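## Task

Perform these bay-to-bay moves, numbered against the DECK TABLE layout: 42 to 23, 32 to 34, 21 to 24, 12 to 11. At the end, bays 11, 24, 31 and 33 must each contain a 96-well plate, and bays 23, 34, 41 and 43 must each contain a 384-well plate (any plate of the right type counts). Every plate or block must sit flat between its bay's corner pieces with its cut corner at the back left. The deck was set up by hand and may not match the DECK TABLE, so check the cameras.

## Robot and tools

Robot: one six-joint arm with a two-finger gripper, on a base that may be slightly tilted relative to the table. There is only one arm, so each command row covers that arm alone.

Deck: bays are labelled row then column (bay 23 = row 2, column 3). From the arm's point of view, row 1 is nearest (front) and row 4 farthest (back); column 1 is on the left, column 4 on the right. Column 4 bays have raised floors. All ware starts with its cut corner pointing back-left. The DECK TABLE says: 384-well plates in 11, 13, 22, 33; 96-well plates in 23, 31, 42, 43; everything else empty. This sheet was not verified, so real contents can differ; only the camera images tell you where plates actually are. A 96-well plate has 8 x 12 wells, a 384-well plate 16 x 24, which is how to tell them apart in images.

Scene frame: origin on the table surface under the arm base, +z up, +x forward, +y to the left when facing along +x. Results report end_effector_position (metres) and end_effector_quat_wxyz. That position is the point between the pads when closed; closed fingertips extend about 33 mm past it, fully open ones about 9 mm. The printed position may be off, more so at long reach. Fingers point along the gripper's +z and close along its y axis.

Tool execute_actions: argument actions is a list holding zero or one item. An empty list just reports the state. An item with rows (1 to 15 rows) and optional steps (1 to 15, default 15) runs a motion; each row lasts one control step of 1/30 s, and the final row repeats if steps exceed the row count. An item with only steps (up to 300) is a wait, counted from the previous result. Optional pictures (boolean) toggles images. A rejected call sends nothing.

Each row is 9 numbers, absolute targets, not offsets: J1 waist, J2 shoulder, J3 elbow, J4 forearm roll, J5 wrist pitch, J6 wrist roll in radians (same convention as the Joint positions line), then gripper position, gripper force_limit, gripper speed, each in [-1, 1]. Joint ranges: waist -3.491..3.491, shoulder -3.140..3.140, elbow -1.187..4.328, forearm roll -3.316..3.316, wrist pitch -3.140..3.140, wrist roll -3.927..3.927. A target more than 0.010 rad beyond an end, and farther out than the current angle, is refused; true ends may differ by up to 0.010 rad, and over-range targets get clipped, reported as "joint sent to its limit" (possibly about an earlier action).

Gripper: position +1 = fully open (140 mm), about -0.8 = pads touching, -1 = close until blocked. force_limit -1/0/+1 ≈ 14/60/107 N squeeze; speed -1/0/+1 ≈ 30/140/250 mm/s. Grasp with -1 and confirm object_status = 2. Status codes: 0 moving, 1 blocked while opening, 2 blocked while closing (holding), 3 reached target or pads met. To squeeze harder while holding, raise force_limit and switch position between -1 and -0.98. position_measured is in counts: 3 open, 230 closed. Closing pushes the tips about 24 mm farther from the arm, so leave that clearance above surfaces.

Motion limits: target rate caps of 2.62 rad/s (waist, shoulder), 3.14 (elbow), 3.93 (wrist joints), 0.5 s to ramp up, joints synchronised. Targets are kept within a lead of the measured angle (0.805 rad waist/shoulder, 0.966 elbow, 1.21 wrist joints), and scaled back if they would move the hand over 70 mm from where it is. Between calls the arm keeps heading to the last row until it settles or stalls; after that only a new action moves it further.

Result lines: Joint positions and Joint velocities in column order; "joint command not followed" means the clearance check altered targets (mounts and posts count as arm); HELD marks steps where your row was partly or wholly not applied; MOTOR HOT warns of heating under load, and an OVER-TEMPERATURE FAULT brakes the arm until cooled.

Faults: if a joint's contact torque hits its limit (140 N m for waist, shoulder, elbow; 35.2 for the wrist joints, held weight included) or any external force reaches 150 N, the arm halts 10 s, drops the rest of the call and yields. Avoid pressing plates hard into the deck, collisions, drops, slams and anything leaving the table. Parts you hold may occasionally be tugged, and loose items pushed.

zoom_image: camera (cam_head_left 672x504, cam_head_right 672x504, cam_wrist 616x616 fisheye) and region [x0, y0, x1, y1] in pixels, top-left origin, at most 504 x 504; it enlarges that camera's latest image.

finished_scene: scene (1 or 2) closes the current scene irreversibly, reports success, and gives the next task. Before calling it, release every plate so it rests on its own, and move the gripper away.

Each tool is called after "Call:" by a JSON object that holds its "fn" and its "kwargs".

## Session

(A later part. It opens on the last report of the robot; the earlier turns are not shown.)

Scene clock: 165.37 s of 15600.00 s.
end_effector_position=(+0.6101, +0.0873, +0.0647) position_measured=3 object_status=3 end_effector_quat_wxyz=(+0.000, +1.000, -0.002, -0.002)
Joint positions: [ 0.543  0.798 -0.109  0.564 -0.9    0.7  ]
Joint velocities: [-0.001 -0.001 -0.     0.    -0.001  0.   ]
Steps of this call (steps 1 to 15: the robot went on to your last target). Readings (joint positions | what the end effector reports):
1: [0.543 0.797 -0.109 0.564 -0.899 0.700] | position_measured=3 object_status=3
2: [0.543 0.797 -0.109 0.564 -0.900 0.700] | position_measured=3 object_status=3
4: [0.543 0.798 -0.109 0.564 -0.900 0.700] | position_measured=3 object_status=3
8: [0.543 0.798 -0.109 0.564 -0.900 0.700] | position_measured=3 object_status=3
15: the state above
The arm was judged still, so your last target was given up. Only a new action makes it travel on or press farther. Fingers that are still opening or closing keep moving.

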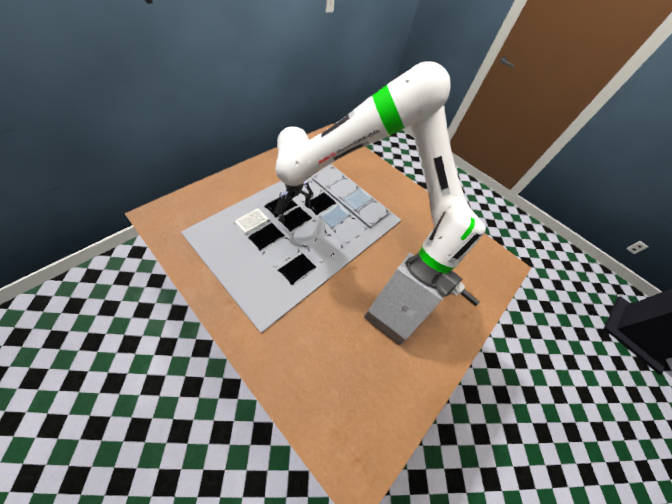

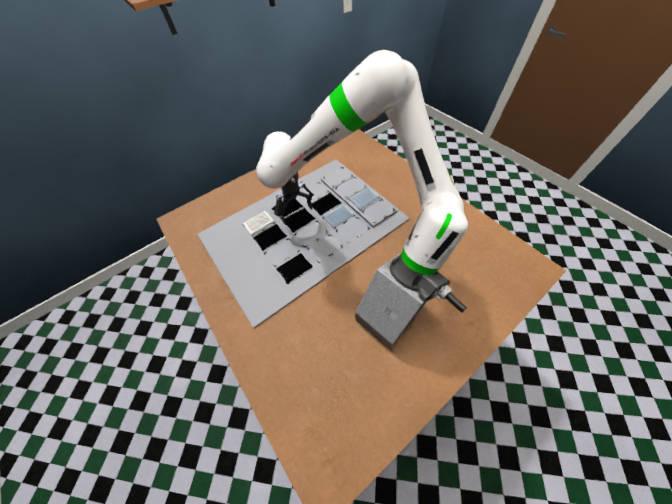

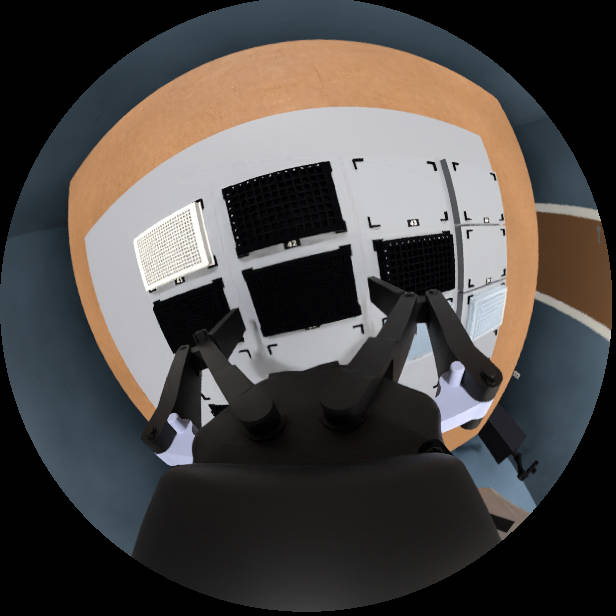

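The low pose corrects x. Descend to z≈.036.

Call:
{"fn": "execute_actions", "kwargs": {"actions": [{"rows":[[0.5171,0.8433,-0.1069,0.5942,-0.8539,0.6861,1,-0.3,-0.3]],"steps":14}]}}

Call:
{"fn": "zoom_image", "kwargs": {"camera": "cam_wrist", "region": [200,220,420,380]}}

Scene clock: 175.33 s of 15600.00 s.
end_effector_position=(+0.6138, +0.0873, +0.0360) position_measured=3 object_status=3 end_effector_quat_wxyz=(+0.000, +1.000, -0.002, -0.002)
Joint positions: [ 0.517  0.843 -0.107  0.594 -0.854  0.686]
Joint velocities: [-0.001 -0.001  0.     0.    -0.    -0.   ]
Steps of this call (steps 1 to 90: nothing new was sent; then 6.50 s passed at rest; steps 91 to 104: all 14 steps of this action). Readings (joint positions | what the end effector reports):
91: [0.543 0.798 -0.108 0.564 -0.899 0.700] | position_measured=3 object_status=3
92: [0.541 0.801 -0.108 0.566 -0.896 0.699] | position_measured=3 object_status=3
94: [0.529 0.824 -0.107 0.581 -0.873 0.692] | position_measured=3 object_status=3
98: [0.517 0.843 -0.107 0.594 -0.854 0.686] | position_measured=3 object_status=3
104: the state above

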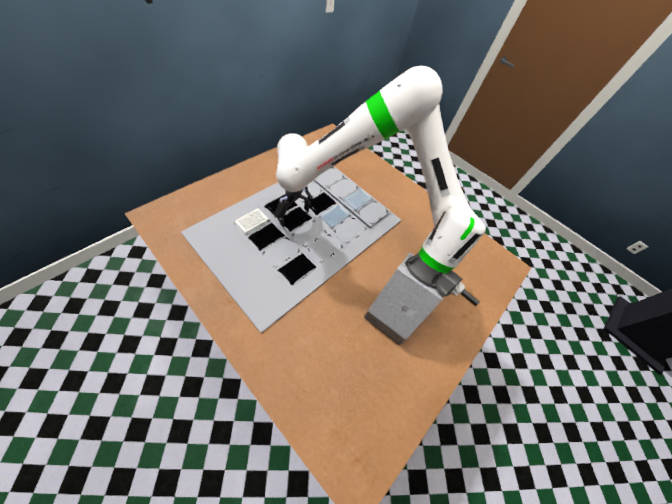

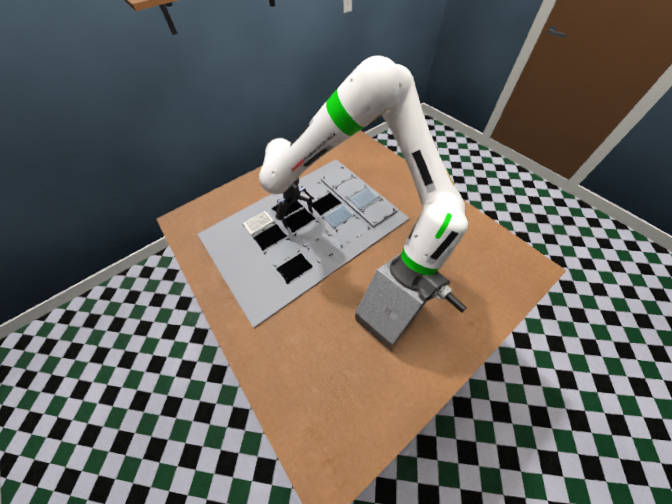

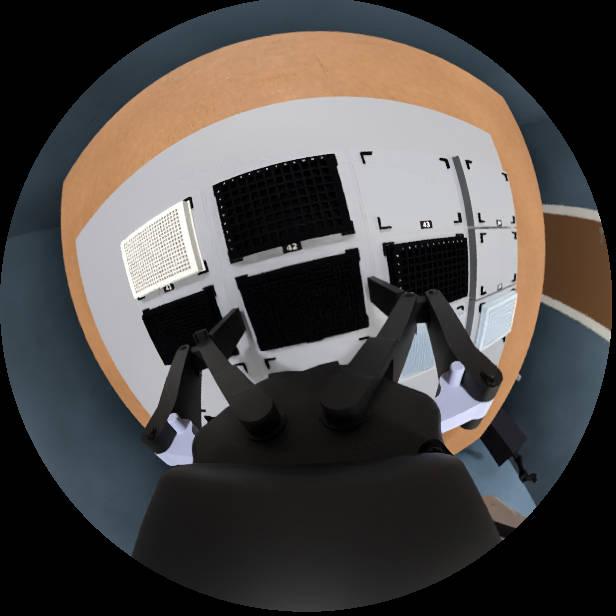

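Region (200, 220, 420, 380) of cam_wrist's 616x616 image, scaled by 2.291, with more detail than that image has; it fills the top 367 rows of this view, and the rest is white.

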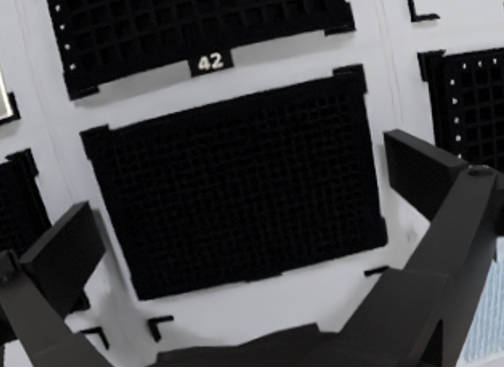

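Call:
{"fn": "execute_actions", "kwargs": {"actions": [{"rows":[[0.5171,0.8433,-0.1069,0.5942,-0.8539,0.6861,-1,-0.3,-0.5]],"steps":14}], "pictures": false}}

Call:
{"fn": "execute_actions", "kwargs": {"actions": [{"rows":[[0.5511,0.7893,-0.0949,0.551,-0.922,0.712,-1,-0.3,-0.5]],"steps":10}], "pictures": false}}

Call:
{"fn": "execute_actions", "kwargs": {"actions": [{"rows":[[0.0594,0.5554,-0.0906,0.5723,-0.9289,1.2418,-1,-0.3,-0.5]],"steps":15}], "pictures": false}}

Call:
{"fn": "execute_actions", "kwargs": {"actions": [{"steps":22}]}}

Call:
{"fn": "zoom_image", "kwargs": {"camera": "cam_wrist", "region": [200,220,420,380]}}

Scene clock: 195.03 s of 15600.00 s.
end_effector_position=(+0.6137, +0.0872, +0.0360) position_measured=35 object_status=2 end_effector_quat_wxyz=(+0.000, +1.000, -0.002, -0.002)
Joint positions: [ 0.517  0.843 -0.107  0.594 -0.854  0.686]
Joint velocities: [-0.001 -0.     0.001  0.    -0.001 -0.   ]
Steps of this call (steps 1 to 15: the robot went on to your last target; steps 16 to 90: nothing new was sent; then 16.23 s passed at rest; steps 91 to 104: all 14 steps of this action). Readings (joint positions | what the end effector reports):
91: [0.517 0.843 -0.107 0.594 -0.854 0.686] | position_measured=3 object_status=0
92: [0.517 0.843 -0.107 0.594 -0.854 0.686] | position_measured=5 object_status=0
94: [0.517 0.843 -0.107 0.594 -0.854 0.686] | position_measured=15 object_status=0
98: [0.517 0.843 -0.107 0.594 -0.854 0.686] | position_measured=33 object_status=0
104: the state above

Scene clock: 195.37 s of 15600.00 s.
end_effector_position=(+0.6119, +0.0884, +0.0747) position_measured=37 object_status=2 end_effector_quat_wxyz=(+0.001, +1.000, -0.001, -0.003)
Joint positions: [ 0.551  0.789 -0.095  0.551 -0.922  0.712]
Joint velocities: [-0.001 -0.001 -0.    -0.    -0.002  0.001]
Steps of this call (steps 1 to 10: all 10 steps of this action). Readings (joint positions | what the end effector reports):
1: [0.517 0.843 -0.107 0.594 -0.854 0.686] | position_measured=35 object_status=2
2: [0.519 0.840 -0.106 0.592 -0.858 0.687] | position_measured=35 object_status=2
4: [0.533 0.817 -0.101 0.573 -0.888 0.699] | position_measured=37 object_status=2
8: [0.551 0.789 -0.095 0.551 -0.922 0.712] | position_measured=37 object_status=2
10: the state above

Scene clock: 195.87 s of 15600.00 s.
end_effector_position=(+0.6359, -0.1065, +0.0733) position_measured=37 object_status=2 end_effector_quat_wxyz=(-0.007, +1.000, -0.002, -0.003)
Joint positions: [ 0.259  0.65  -0.092  0.563 -0.926  1.027]
Joint velocities: [-0.709 -0.337  0.007  0.031 -0.009  0.756]
Steps of this call (steps 1 to 15: all 15 steps of this action). Readings (joint positions | what the end effector reports):
1: [0.551 0.789 -0.095 0.551 -0.922 0.712] | position_measured=37 object_status=2
2: [0.548 0.788 -0.095 0.551 -0.922 0.716] | position_measured=37 object_status=2
4: [0.524 0.776 -0.095 0.551 -0.922 0.742] | position_measured=37 object_status=2
8: [0.428 0.731 -0.094 0.556 -0.924 0.844] | position_measured=37 object_status=2
15: the state above

Scene clock: 196.60 s of 15600.00 s.
end_effector_position=(+0.6159, -0.2474, +0.0746) position_measured=37 object_status=2 end_effector_quat_wxyz=(+0.000, +1.000, -0.002, -0.002)
Joint positions: [ 0.059  0.555 -0.091  0.572 -0.929  1.242]
Joint velocities: [-0.     0.     0.     0.     0.001 -0.   ]
Steps of this call (steps 1 to 22: the robot went on to your last target). Readings (joint positions | what the end effector reports):
1: [0.235 0.639 -0.092 0.564 -0.926 1.053] | position_measured=37 object_status=2
2: [0.211 0.628 -0.092 0.566 -0.927 1.078] | position_measured=37 object_status=2
4: [0.164 0.605 -0.092 0.568 -0.927 1.130] | position_measured=37 object_status=2
8: [0.078 0.564 -0.091 0.572 -0.929 1.222] | position_measured=37 object_status=2
22: the state above

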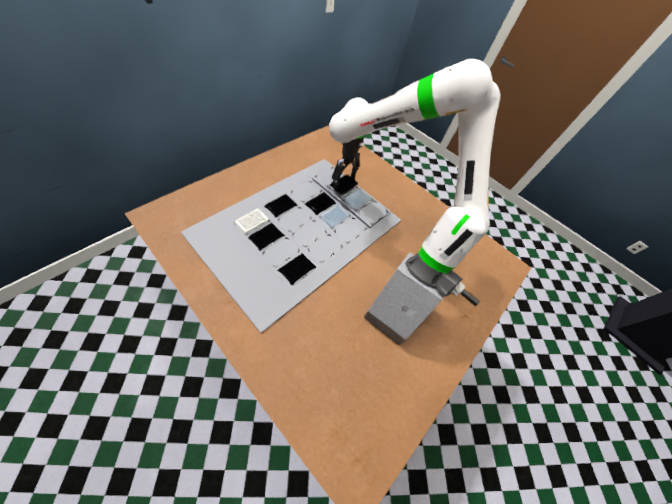

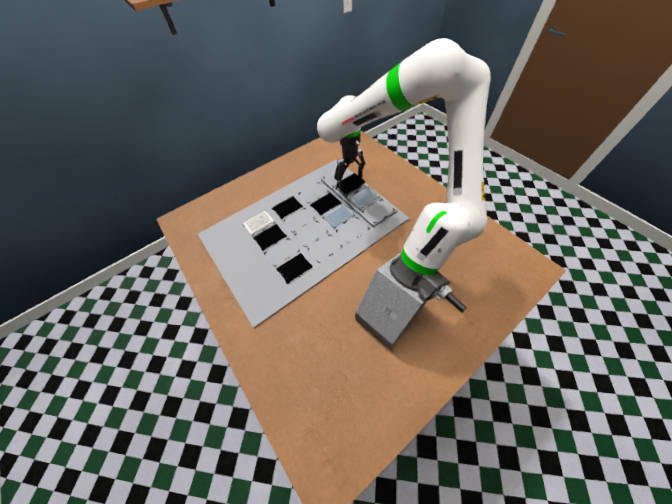

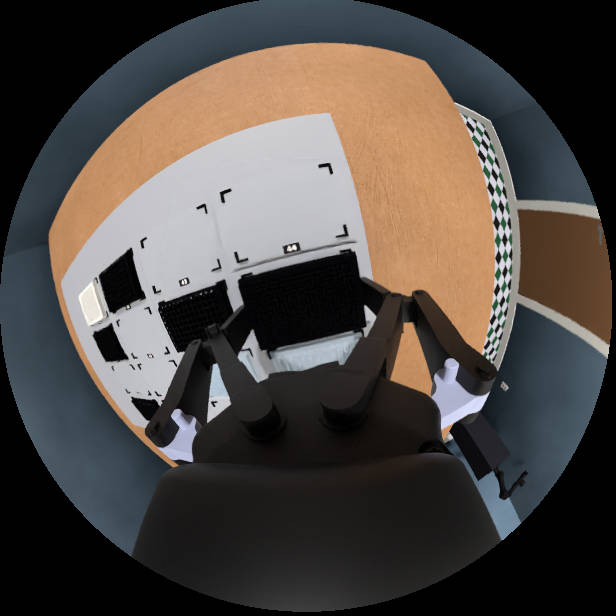

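Region (200, 220, 420, 380) of cam_wrist's 616x616 image, scaled by 2.291, with more detail than that image has; it fills the top 367 rows of this view, and the rest is white.

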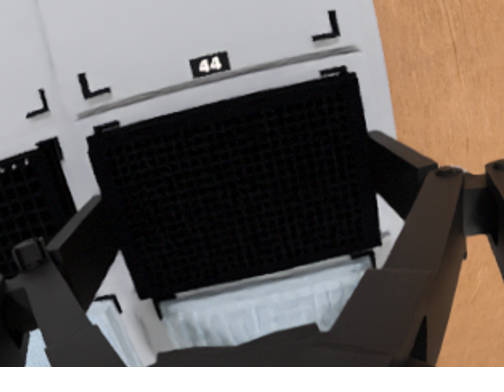

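Call:
{"fn": "execute_actions", "kwargs": {"actions": [{"rows":[[0.0477,0.5749,-0.1003,0.5846,-0.8995,1.2325,-1,-0.3,-0.5]],"steps":13}]}}

Call:
{"fn": "zoom_image", "kwargs": {"camera": "cam_wrist", "region": [200,220,420,380]}}

Scene clock: 209.07 s of 15600.00 s.
end_effector_position=(+0.6147, -0.2465, +0.0589) position_measured=37 object_status=2 end_effector_quat_wxyz=(-0.000, +1.000, -0.002, -0.002)
Joint positions: [ 0.048  0.575 -0.1    0.585 -0.9    1.233]
Joint velocities: [0.001 0.    0.    0.    0.001 0.001]
Steps of this call (steps 1 to 15: the robot went on to your last target; steps 16 to 90: nothing new was sent; then 9.03 s passed at rest; steps 91 to 103: all 13 steps of this action). Readings (joint positions | what the end effector reports):
91: [0.059 0.555 -0.091 0.572 -0.929 1.242] | position_measured=37 object_status=2
92: [0.057 0.558 -0.092 0.575 -0.923 1.241] | position_measured=37 object_status=2
94: [0.049 0.574 -0.100 0.583 -0.902 1.234] | position_measured=37 object_status=2
98: [0.048 0.575 -0.100 0.585 -0.900 1.233] | position_measured=37 object_status=2
103: the state above

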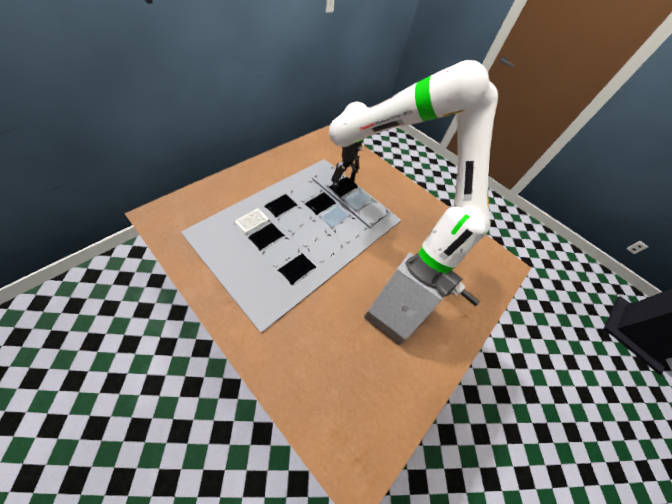

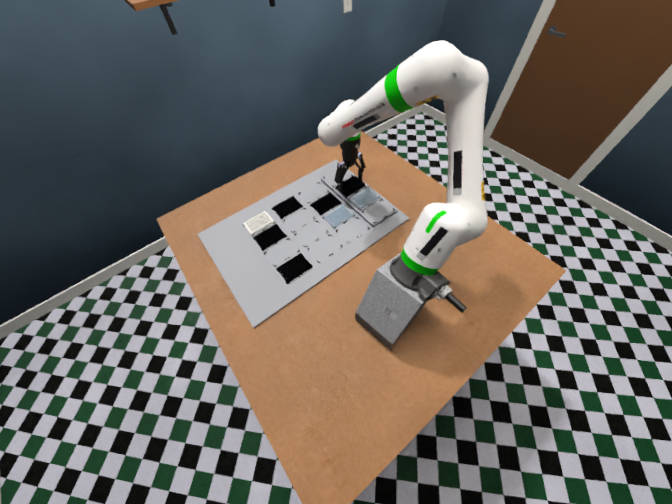

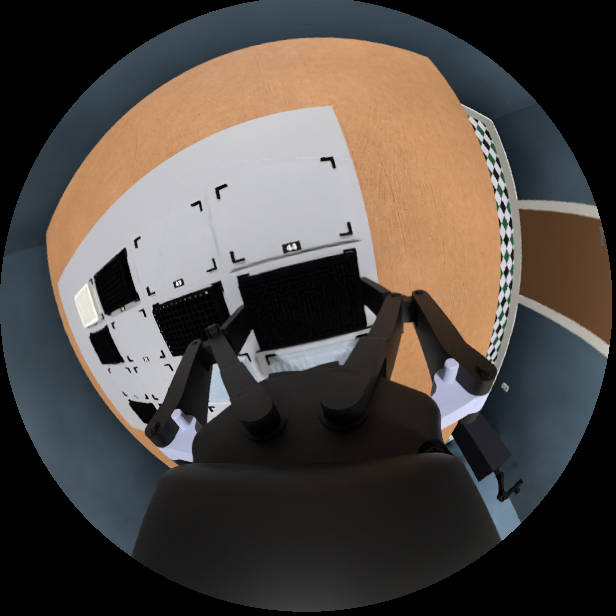

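Region (200, 220, 420, 380) of cam_wrist's 616x616 image, scaled by 2.291, with more detail than that image has; it fills the top 367 rows of this view, and the rest is white.

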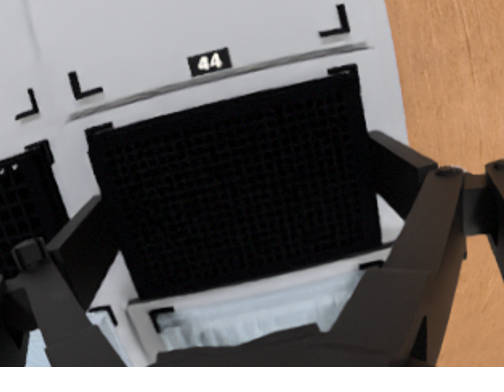

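Call:
{"fn": "execute_actions", "kwargs": {"actions": [{"rows":[[0.0447,0.582,-0.1009,0.588,-0.8915,1.2296,-1,-0.3,-0.5]],"steps":10}]}}

Call:
{"fn": "zoom_image", "kwargs": {"camera": "cam_wrist", "region": [200,220,420,380]}}

Scene clock: 214.00 s of 15600.00 s.
end_effector_position=(+0.6151, -0.2458, +0.0544) position_measured=37 object_status=2 end_effector_quat_wxyz=(-0.000, +1.000, -0.002, -0.002)
Joint positions: [ 0.045  0.582 -0.101  0.588 -0.892  1.23 ]
Joint velocities: [-0.    -0.002  0.001  0.001 -0.001 -0.   ]
Steps of this call (steps 1 to 15: the robot went on to your last target; steps 16 to 90: nothing new was sent; then 1.60 s passed at rest; steps 91 to 100: all 10 steps of this action). Readings (joint positions | what the end effector reports):
91: [0.048 0.575 -0.100 0.585 -0.899 1.232] | position_measured=37 object_status=2
92: [0.047 0.578 -0.100 0.585 -0.896 1.231] | position_measured=37 object_status=2
94: [0.045 0.582 -0.101 0.587 -0.892 1.230] | position_measured=37 object_status=2
98: [0.045 0.582 -0.101 0.588 -0.892 1.230] | position_measured=37 object_status=2
100: the state above

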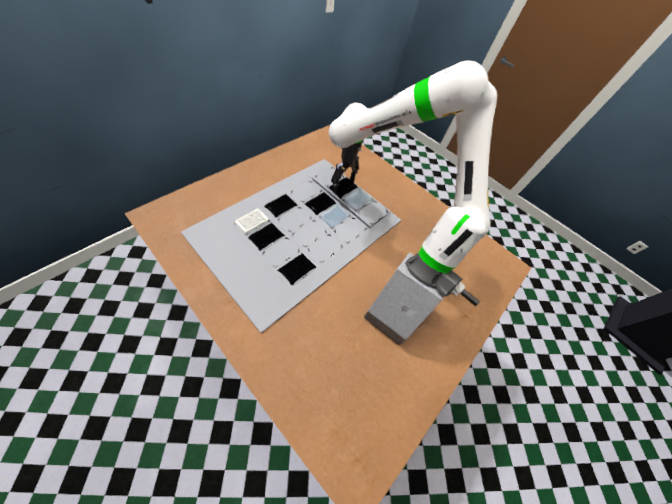

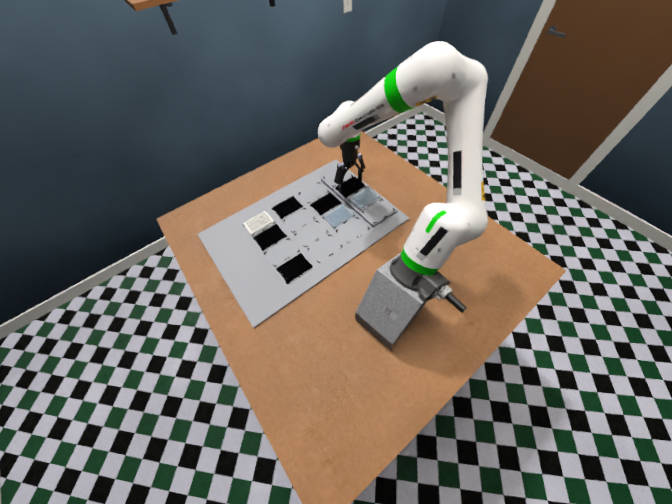

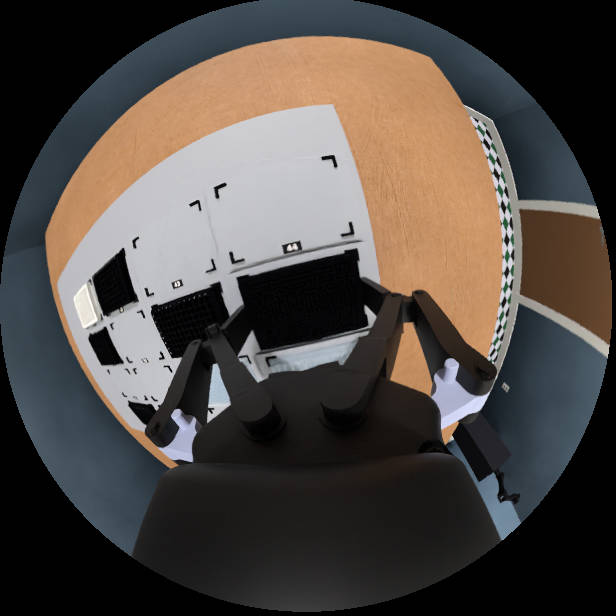

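Region (200, 220, 420, 380) of cam_wrist's 616x616 image, scaled by 2.291, with more detail than that image has; it fills the top 367 rows of this view, and the rest is white.

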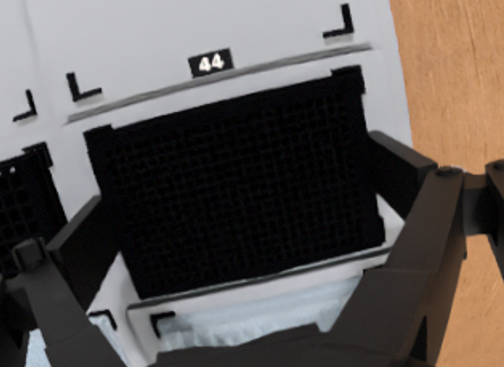

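Good; release, then go to 31.

Call:
{"fn": "execute_actions", "kwargs": {"actions": [{"rows":[[0.0447,0.582,-0.1009,0.588,-0.8915,1.2296,1,-0.3,-0.3]],"steps":10}], "pictures": false}}

Call:
{"fn": "execute_actions", "kwargs": {"actions": [{"rows":[[0.0693,0.5418,-0.0883,0.5652,-0.946,1.2455,1,-0.3,-0.3]],"steps":10}]}}

Call:
{"fn": "execute_actions", "kwargs": {"actions": [{"rows":[[0.5511,0.7893,-0.0949,0.551,-0.922,0.712,1,-0.3,-0.3]],"steps":15}], "pictures": false}}

Call:
{"fn": "execute_actions", "kwargs": {"actions": [{"rows":[[0.7452,1.0275,0.1545,0.474,-0.992,0.584,1,-0.3,-0.3]],"steps":15}], "pictures": false}}

Call:
{"fn": "execute_actions", "kwargs": {"actions": [{"steps":15}], "pictures": false}}

Call:
{"fn": "execute_actions", "kwargs": {"actions": [{"rows":[[0.727,1.0685,0.1516,0.4957,-0.9473,0.5713,1,-0.3,-0.3]],"steps":14}]}}

Call:
{"fn": "zoom_image", "kwargs": {"camera": "cam_wrist", "region": [200,220,420,380]}}

Scene clock: 226.67 s of 15600.00 s.
end_effector_position=(+0.6151, -0.2459, +0.0544) position_measured=3 object_status=0 end_effector_quat_wxyz=(-0.000, +1.000, -0.002, -0.002)
Joint positions: [ 0.045  0.582 -0.101  0.588 -0.891  1.23 ]
Joint velocities: [-0.001 -0.    -0.001 -0.    -0.001  0.   ]
Steps of this call (steps 1 to 15: the robot went on to your last target; steps 16 to 90: nothing new was sent; then 9.33 s passed at rest; steps 91 to 100: all 10 steps of this action). Readings (joint positions | what the end effector reports):
91: [0.045 0.582 -0.101 0.588 -0.891 1.230] | position_measured=37 object_status=0
92: [0.045 0.582 -0.101 0.588 -0.891 1.230] | position_measured=37 object_status=0
94: [0.045 0.582 -0.101 0.588 -0.891 1.230] | position_measured=23 object_status=0
98: [0.045 0.582 -0.101 0.588 -0.891 1.230] | position_measured=3 object_status=0
100: the state above

Scene clock: 227.00 s of 15600.00 s.
end_effector_position=(+0.6159, -0.2462, +0.0846) position_measured=3 object_status=3 end_effector_quat_wxyz=(+0.000, +1.000, -0.001, -0.002)
Joint positions: [ 0.069  0.542 -0.088  0.565 -0.946  1.245]
Joint velocities: [-0.    -0.     0.001 -0.    -0.    -0.   ]
Steps of this call (steps 1 to 10: all 10 steps of this action). Readings (joint positions | what the end effector reports):
1: [0.045 0.582 -0.101 0.588 -0.892 1.230] | position_measured=3 object_status=0
2: [0.046 0.579 -0.100 0.587 -0.896 1.230] | position_measured=3 object_status=0
4: [0.060 0.556 -0.093 0.574 -0.926 1.240] | position_measured=3 object_status=3
8: [0.069 0.542 -0.088 0.565 -0.946 1.245] | position_measured=3 object_status=3
10: the state above

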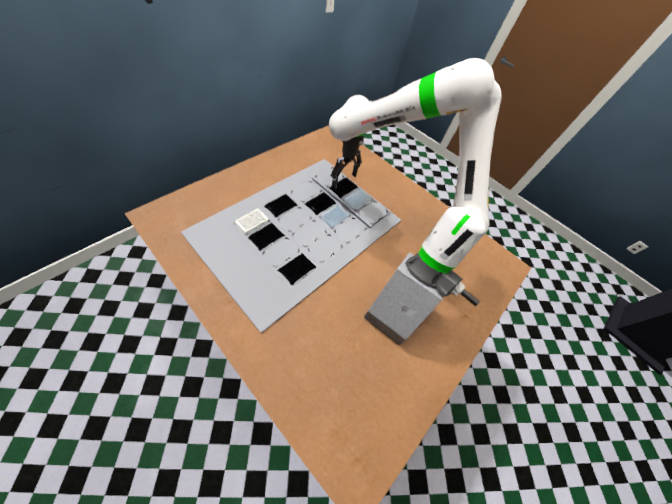

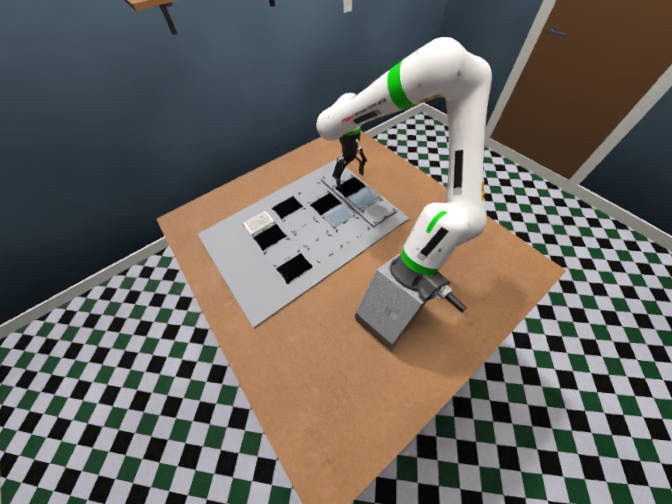

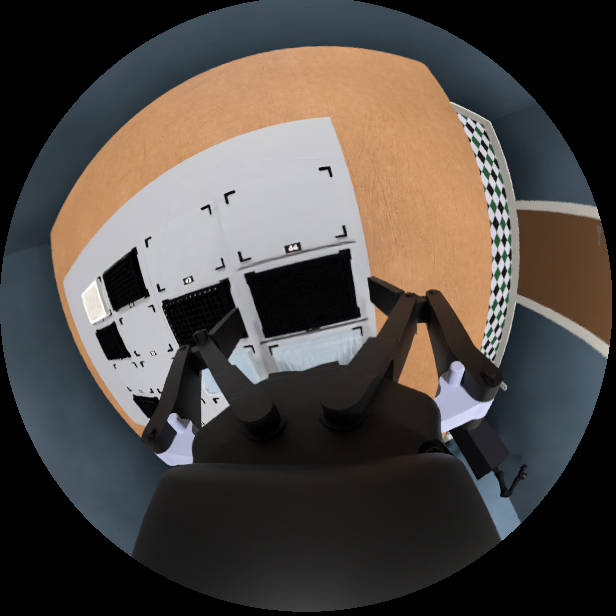

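Scene clock: 227.50 s of 15600.00 s.
end_effector_position=(+0.6348, -0.0427, +0.0779) position_measured=3 object_status=3 end_effector_quat_wxyz=(-0.006, +1.000, -0.001, -0.003)
Joint positions: [ 0.354  0.688 -0.092  0.557 -0.932  0.93 ]
Joint velocities: [ 0.71   0.366 -0.01  -0.021  0.036 -0.782]
Steps of this call (steps 1 to 15: all 15 steps of this action). Readings (joint positions | what the end effector reports):
1: [0.069 0.542 -0.088 0.565 -0.946 1.245] | position_measured=3 object_status=3
2: [0.073 0.543 -0.088 0.565 -0.946 1.242] | position_measured=3 object_status=3
4: [0.096 0.556 -0.089 0.564 -0.945 1.215] | position_measured=3 object_status=3
8: [0.188 0.603 -0.090 0.562 -0.940 1.114] | position_measured=3 object_status=3
15: the state above

Scene clock: 228.00 s of 15600.00 s.
end_effector_position=(+0.6207, +0.2127, +0.0682) position_measured=3 object_status=3 end_effector_quat_wxyz=(-0.001, +1.000, -0.001, -0.004)
Joint positions: [ 0.693  0.98   0.115  0.487 -0.982  0.629]
Joint velocities: [ 0.648  0.59   0.487 -0.156 -0.118 -0.556]
Steps of this call (steps 1 to 15: all 15 steps of this action). Readings (joint positions | what the end effector reports):
1: [0.379 0.701 -0.092 0.556 -0.931 0.903] | position_measured=3 object_status=3
2: [0.402 0.715 -0.091 0.555 -0.931 0.880] | position_measured=3 object_status=3
4: [0.446 0.757 -0.072 0.547 -0.937 0.842] | position_measured=3 object_status=3
8: [0.536 0.838 -0.003 0.525 -0.953 0.764] | position_measured=3 object_status=3
15: the state above

Scene clock: 228.50 s of 15600.00 s.
end_effector_position=(+0.6111, +0.2516, +0.0662) position_measured=3 object_status=3 end_effector_quat_wxyz=(+0.001, +1.000, -0.002, -0.002)
Joint positions: [ 0.745  1.027  0.154  0.474 -0.992  0.584]
Joint velocities: [ 0.001 -0.002 -0.    -0.     0.    -0.   ]
Steps of this call (steps 1 to 15: the robot went on to your last target). Readings (joint positions | what the end effector reports):
1: [0.714 0.999 0.131 0.482 -0.986 0.611] | position_measured=3 object_status=3
2: [0.730 1.013 0.143 0.478 -0.989 0.598] | position_measured=3 object_status=3
4: [0.745 1.027 0.154 0.474 -0.992 0.585] | position_measured=3 object_status=3
8: [0.745 1.027 0.154 0.474 -0.992 0.584] | position_measured=3 object_status=3
15: the state above

Scene clock: 228.97 s of 15600.00 s.
end_effector_position=(+0.6122, +0.2530, +0.0368) position_measured=3 object_status=3 end_effector_quat_wxyz=(+0.000, +1.000, -0.002, -0.002)
Joint positions: [ 0.727  1.068  0.152  0.496 -0.947  0.571]
Joint velocities: [ 0.    -0.001 -0.    -0.    -0.001 -0.   ]
Steps of this call (steps 1 to 14: all 14 steps of this action). Readings (joint positions | what the end effector reports):
1: [0.745 1.028 0.154 0.474 -0.992 0.584] | position_measured=3 object_status=3
2: [0.744 1.031 0.155 0.475 -0.988 0.583] | position_measured=3 object_status=3
4: [0.734 1.053 0.153 0.487 -0.964 0.576] | position_measured=3 object_status=3
8: [0.727 1.068 0.152 0.496 -0.947 0.571] | position_measured=3 object_status=3
14: the state above

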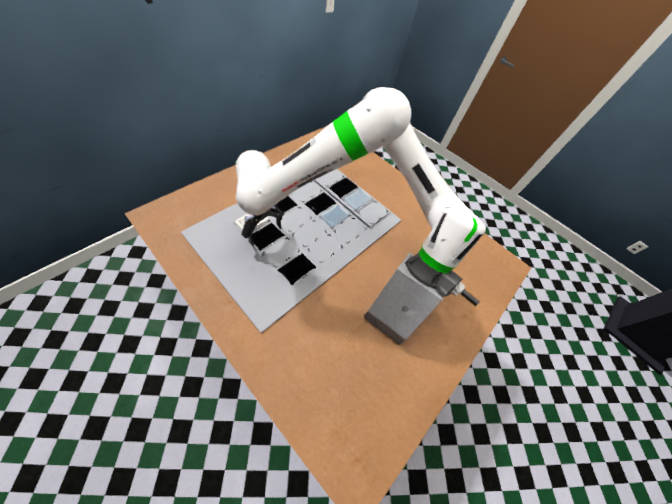

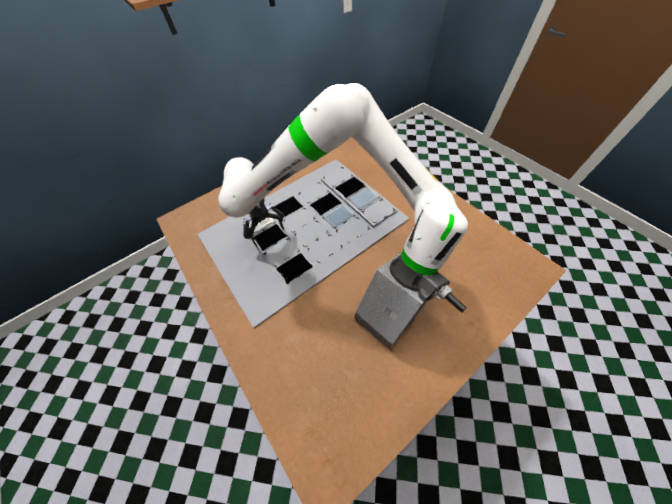

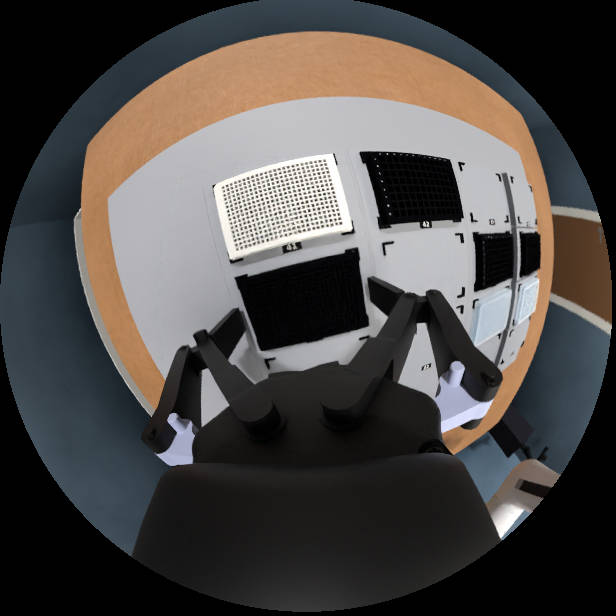

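Region (200, 220, 420, 380) of cam_wrist's 616x616 image, scaled by 2.291, with more detail than that image has; it fills the top 367 rows of this view, and the rest is white.

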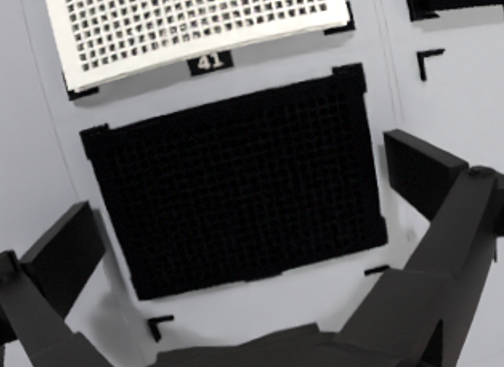

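Call:
{"fn": "execute_actions", "kwargs": {"actions": [{"rows":[[0.7268,1.0684,0.1553,0.4942,-0.951,0.573,1,-0.3,-0.3],[0.7268,1.0684,0.1553,0.4942,-0.951,0.573,1,-0.3,-0.3],[0.7268,1.0684,0.1553,0.4942,-0.951,0.573,-1,-0.3,-0.5]],"steps":15}]}}

Call:
{"fn": "zoom_image", "kwargs": {"camera": "cam_wrist", "region": [200,220,420,380]}}

Call:
{"fn": "execute_actions", "kwargs": {"actions": [{"rows":[[0.7488,1.021,0.1603,0.468,-1.005,0.588,-1,-0.3,-0.5]],"steps":10}], "pictures": false}}

Call:
{"fn": "execute_actions", "kwargs": {"actions": [{"rows":[[0.2818,0.8466,0.2388,0.5305,-1.05,1.081,-1,-0.3,-0.5]],"steps":15}], "pictures": false}}

Call:
{"fn": "execute_actions", "kwargs": {"actions": [{"steps":16}], "pictures": false}}

Call:
{"fn": "execute_actions", "kwargs": {"actions": [{"rows":[[0.2652,0.8795,0.2363,0.5436,-1.0163,1.074,-1,-0.3,-0.5]],"steps":13}]}}

Call:
{"fn": "zoom_image", "kwargs": {"camera": "cam_wrist", "region": [200,220,420,380]}}

Scene clock: 242.47 s of 15600.00 s.
end_effector_position=(+0.6131, +0.2529, +0.0382) position_measured=37 object_status=0 end_effector_quat_wxyz=(+0.001, +1.000, -0.003, -0.002)
Joint positions: [ 0.727  1.068  0.155  0.494 -0.951  0.573]
Joint velocities: [0.001 0.002 0.    0.    0.004 0.001]
Steps of this call (steps 1 to 15: the robot went on to your last target; steps 16 to 90: nothing new was sent; then 10.00 s passed at rest; steps 91 to 105: all 15 steps of this action). Readings (joint positions | what the end effector reports):
91: [0.727 1.069 0.152 0.496 -0.947 0.571] | position_measured=3 object_status=3
92: [0.727 1.069 0.154 0.495 -0.949 0.572] | position_measured=3 object_status=3
94: [0.727 1.069 0.155 0.495 -0.951 0.573] | position_measured=5 object_status=0
98: [0.727 1.069 0.155 0.494 -0.951 0.573] | position_measured=24 object_status=0
105: the state above

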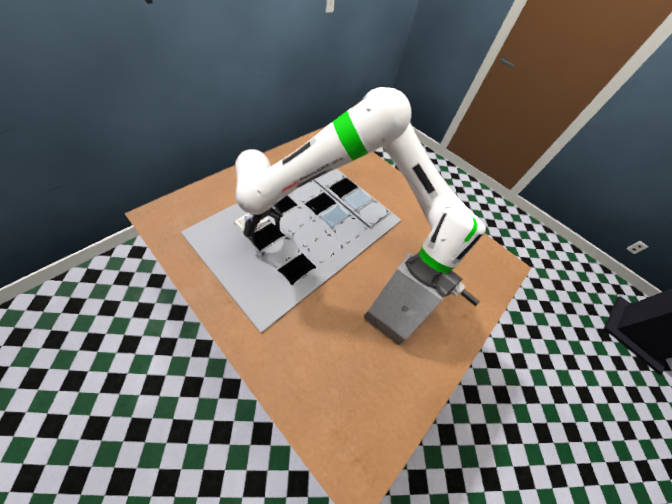

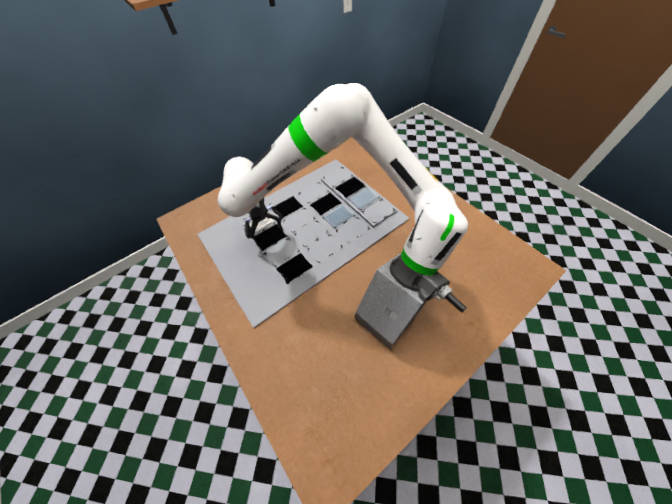

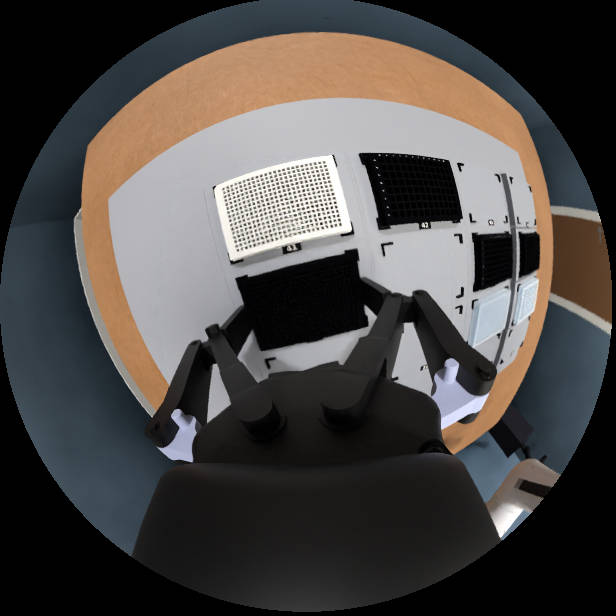

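Region (200, 220, 420, 380) of cam_wrist's 616x616 image, scaled by 2.291, with more detail than that image has; it fills the top 367 rows of this view, and the rest is white.

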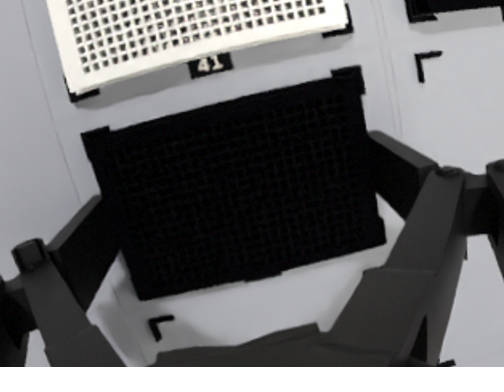

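Scene clock: 242.80 s of 15600.00 s.
end_effector_position=(+0.6114, +0.2517, +0.0726) position_measured=38 object_status=2 end_effector_quat_wxyz=(+0.001, +1.000, -0.003, -0.003)
Joint positions: [ 0.749  1.021  0.16   0.468 -1.005  0.588]
Joint velocities: [-0.002 -0.001 -0.001  0.    -0.002  0.   ]
Steps of this call (steps 1 to 10: all 10 steps of this action). Readings (joint positions | what the end effector reports):
1: [0.727 1.068 0.155 0.494 -0.951 0.573] | position_measured=37 object_status=2
2: [0.728 1.065 0.155 0.492 -0.954 0.574] | position_measured=37 object_status=2
4: [0.738 1.043 0.158 0.479 -0.981 0.581] | position_measured=38 object_status=2
8: [0.749 1.021 0.160 0.468 -1.005 0.588] | position_measured=38 object_status=2
10: the state above

Scene clock: 243.30 s of 15600.00 s.
end_effector_position=(+0.6976, +0.0667, +0.0749) position_measured=38 object_status=2 end_effector_quat_wxyz=(-0.007, +1.000, -0.002, -0.001)
Joint positions: [ 0.47   0.917  0.207  0.505 -1.032  0.882]
Joint velocities: [-0.661 -0.249  0.111  0.089 -0.061  0.693]
Steps of this call (steps 1 to 15: all 15 steps of this action). Readings (joint positions | what the end effector reports):
1: [0.749 1.021 0.160 0.468 -1.005 0.588] | position_measured=38 object_status=2
2: [0.746 1.020 0.161 0.468 -1.005 0.592] | position_measured=38 object_status=2
4: [0.722 1.011 0.165 0.471 -1.008 0.617] | position_measured=38 object_status=2
8: [0.630 0.977 0.180 0.484 -1.016 0.714] | position_measured=38 object_status=2
15: the state above

Scene clock: 243.83 s of 15600.00 s.
end_effector_position=(+0.7228, -0.0807, +0.0743) position_measured=38 object_status=2 end_effector_quat_wxyz=(-0.001, +1.000, -0.002, +0.001)
Joint positions: [ 0.282  0.847  0.239  0.53  -1.05   1.081]
Joint velocities: [-0.002 -0.001 -0.    -0.    -0.002 -0.   ]
Steps of this call (steps 1 to 16: the robot went on to your last target). Readings (joint positions | what the end effector reports):
1: [0.448 0.909 0.211 0.508 -1.034 0.906] | position_measured=38 object_status=2
2: [0.426 0.900 0.215 0.511 -1.036 0.929] | position_measured=38 object_status=2
4: [0.381 0.884 0.222 0.517 -1.040 0.976] | position_measured=38 object_status=2
8: [0.300 0.853 0.236 0.528 -1.048 1.062] | position_measured=38 object_status=2
16: the state above

Scene clock: 244.27 s of 15600.00 s.
end_effector_position=(+0.7228, -0.0806, +0.0492) position_measured=38 object_status=2 end_effector_quat_wxyz=(+0.000, +1.000, -0.002, -0.001)
Joint positions: [ 0.265  0.879  0.236  0.544 -1.016  1.074]
Joint velocities: [ 0.001 -0.001  0.001 -0.    -0.     0.   ]
Steps of this call (steps 1 to 13: all 13 steps of this action). Readings (joint positions | what the end effector reports):
1: [0.282 0.847 0.239 0.531 -1.050 1.081] | position_measured=38 object_status=2
2: [0.280 0.850 0.239 0.532 -1.047 1.081] | position_measured=38 object_status=2
4: [0.270 0.871 0.237 0.540 -1.026 1.076] | position_measured=38 object_status=2
8: [0.265 0.879 0.236 0.544 -1.016 1.074] | position_measured=38 object_status=2
13: the state above

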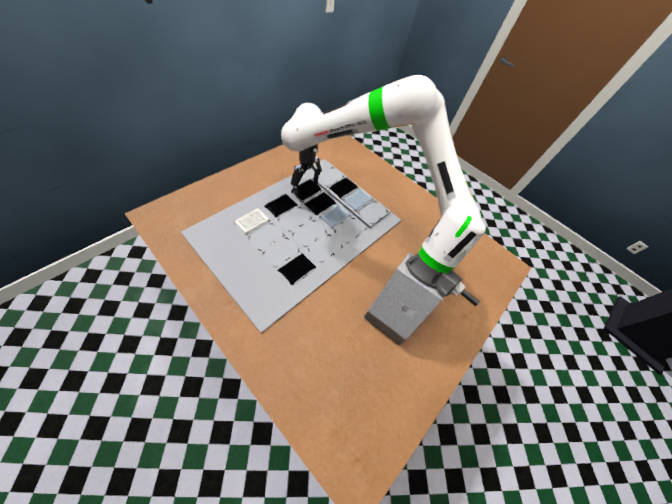

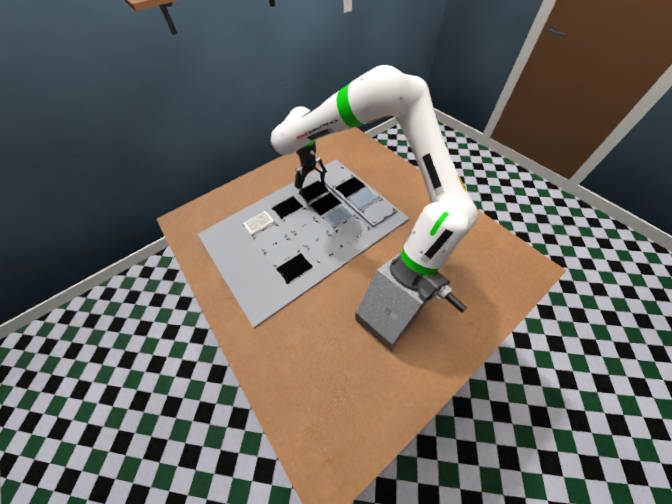

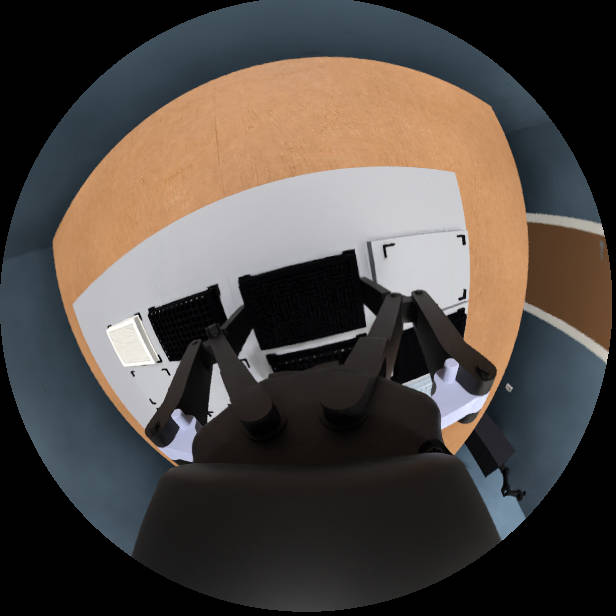

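Region (200, 220, 420, 380) of cam_wrist's 616x616 image, scaled by 2.291, with more detail than that image has; it fills the top 367 rows of this view, and the rest is white.

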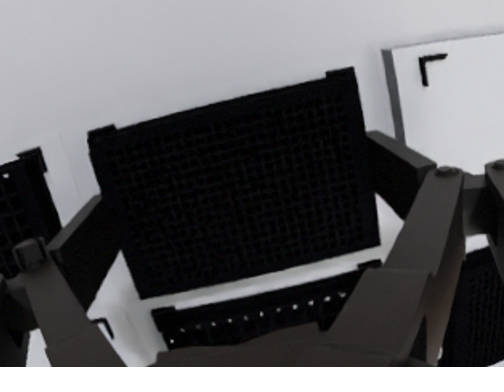

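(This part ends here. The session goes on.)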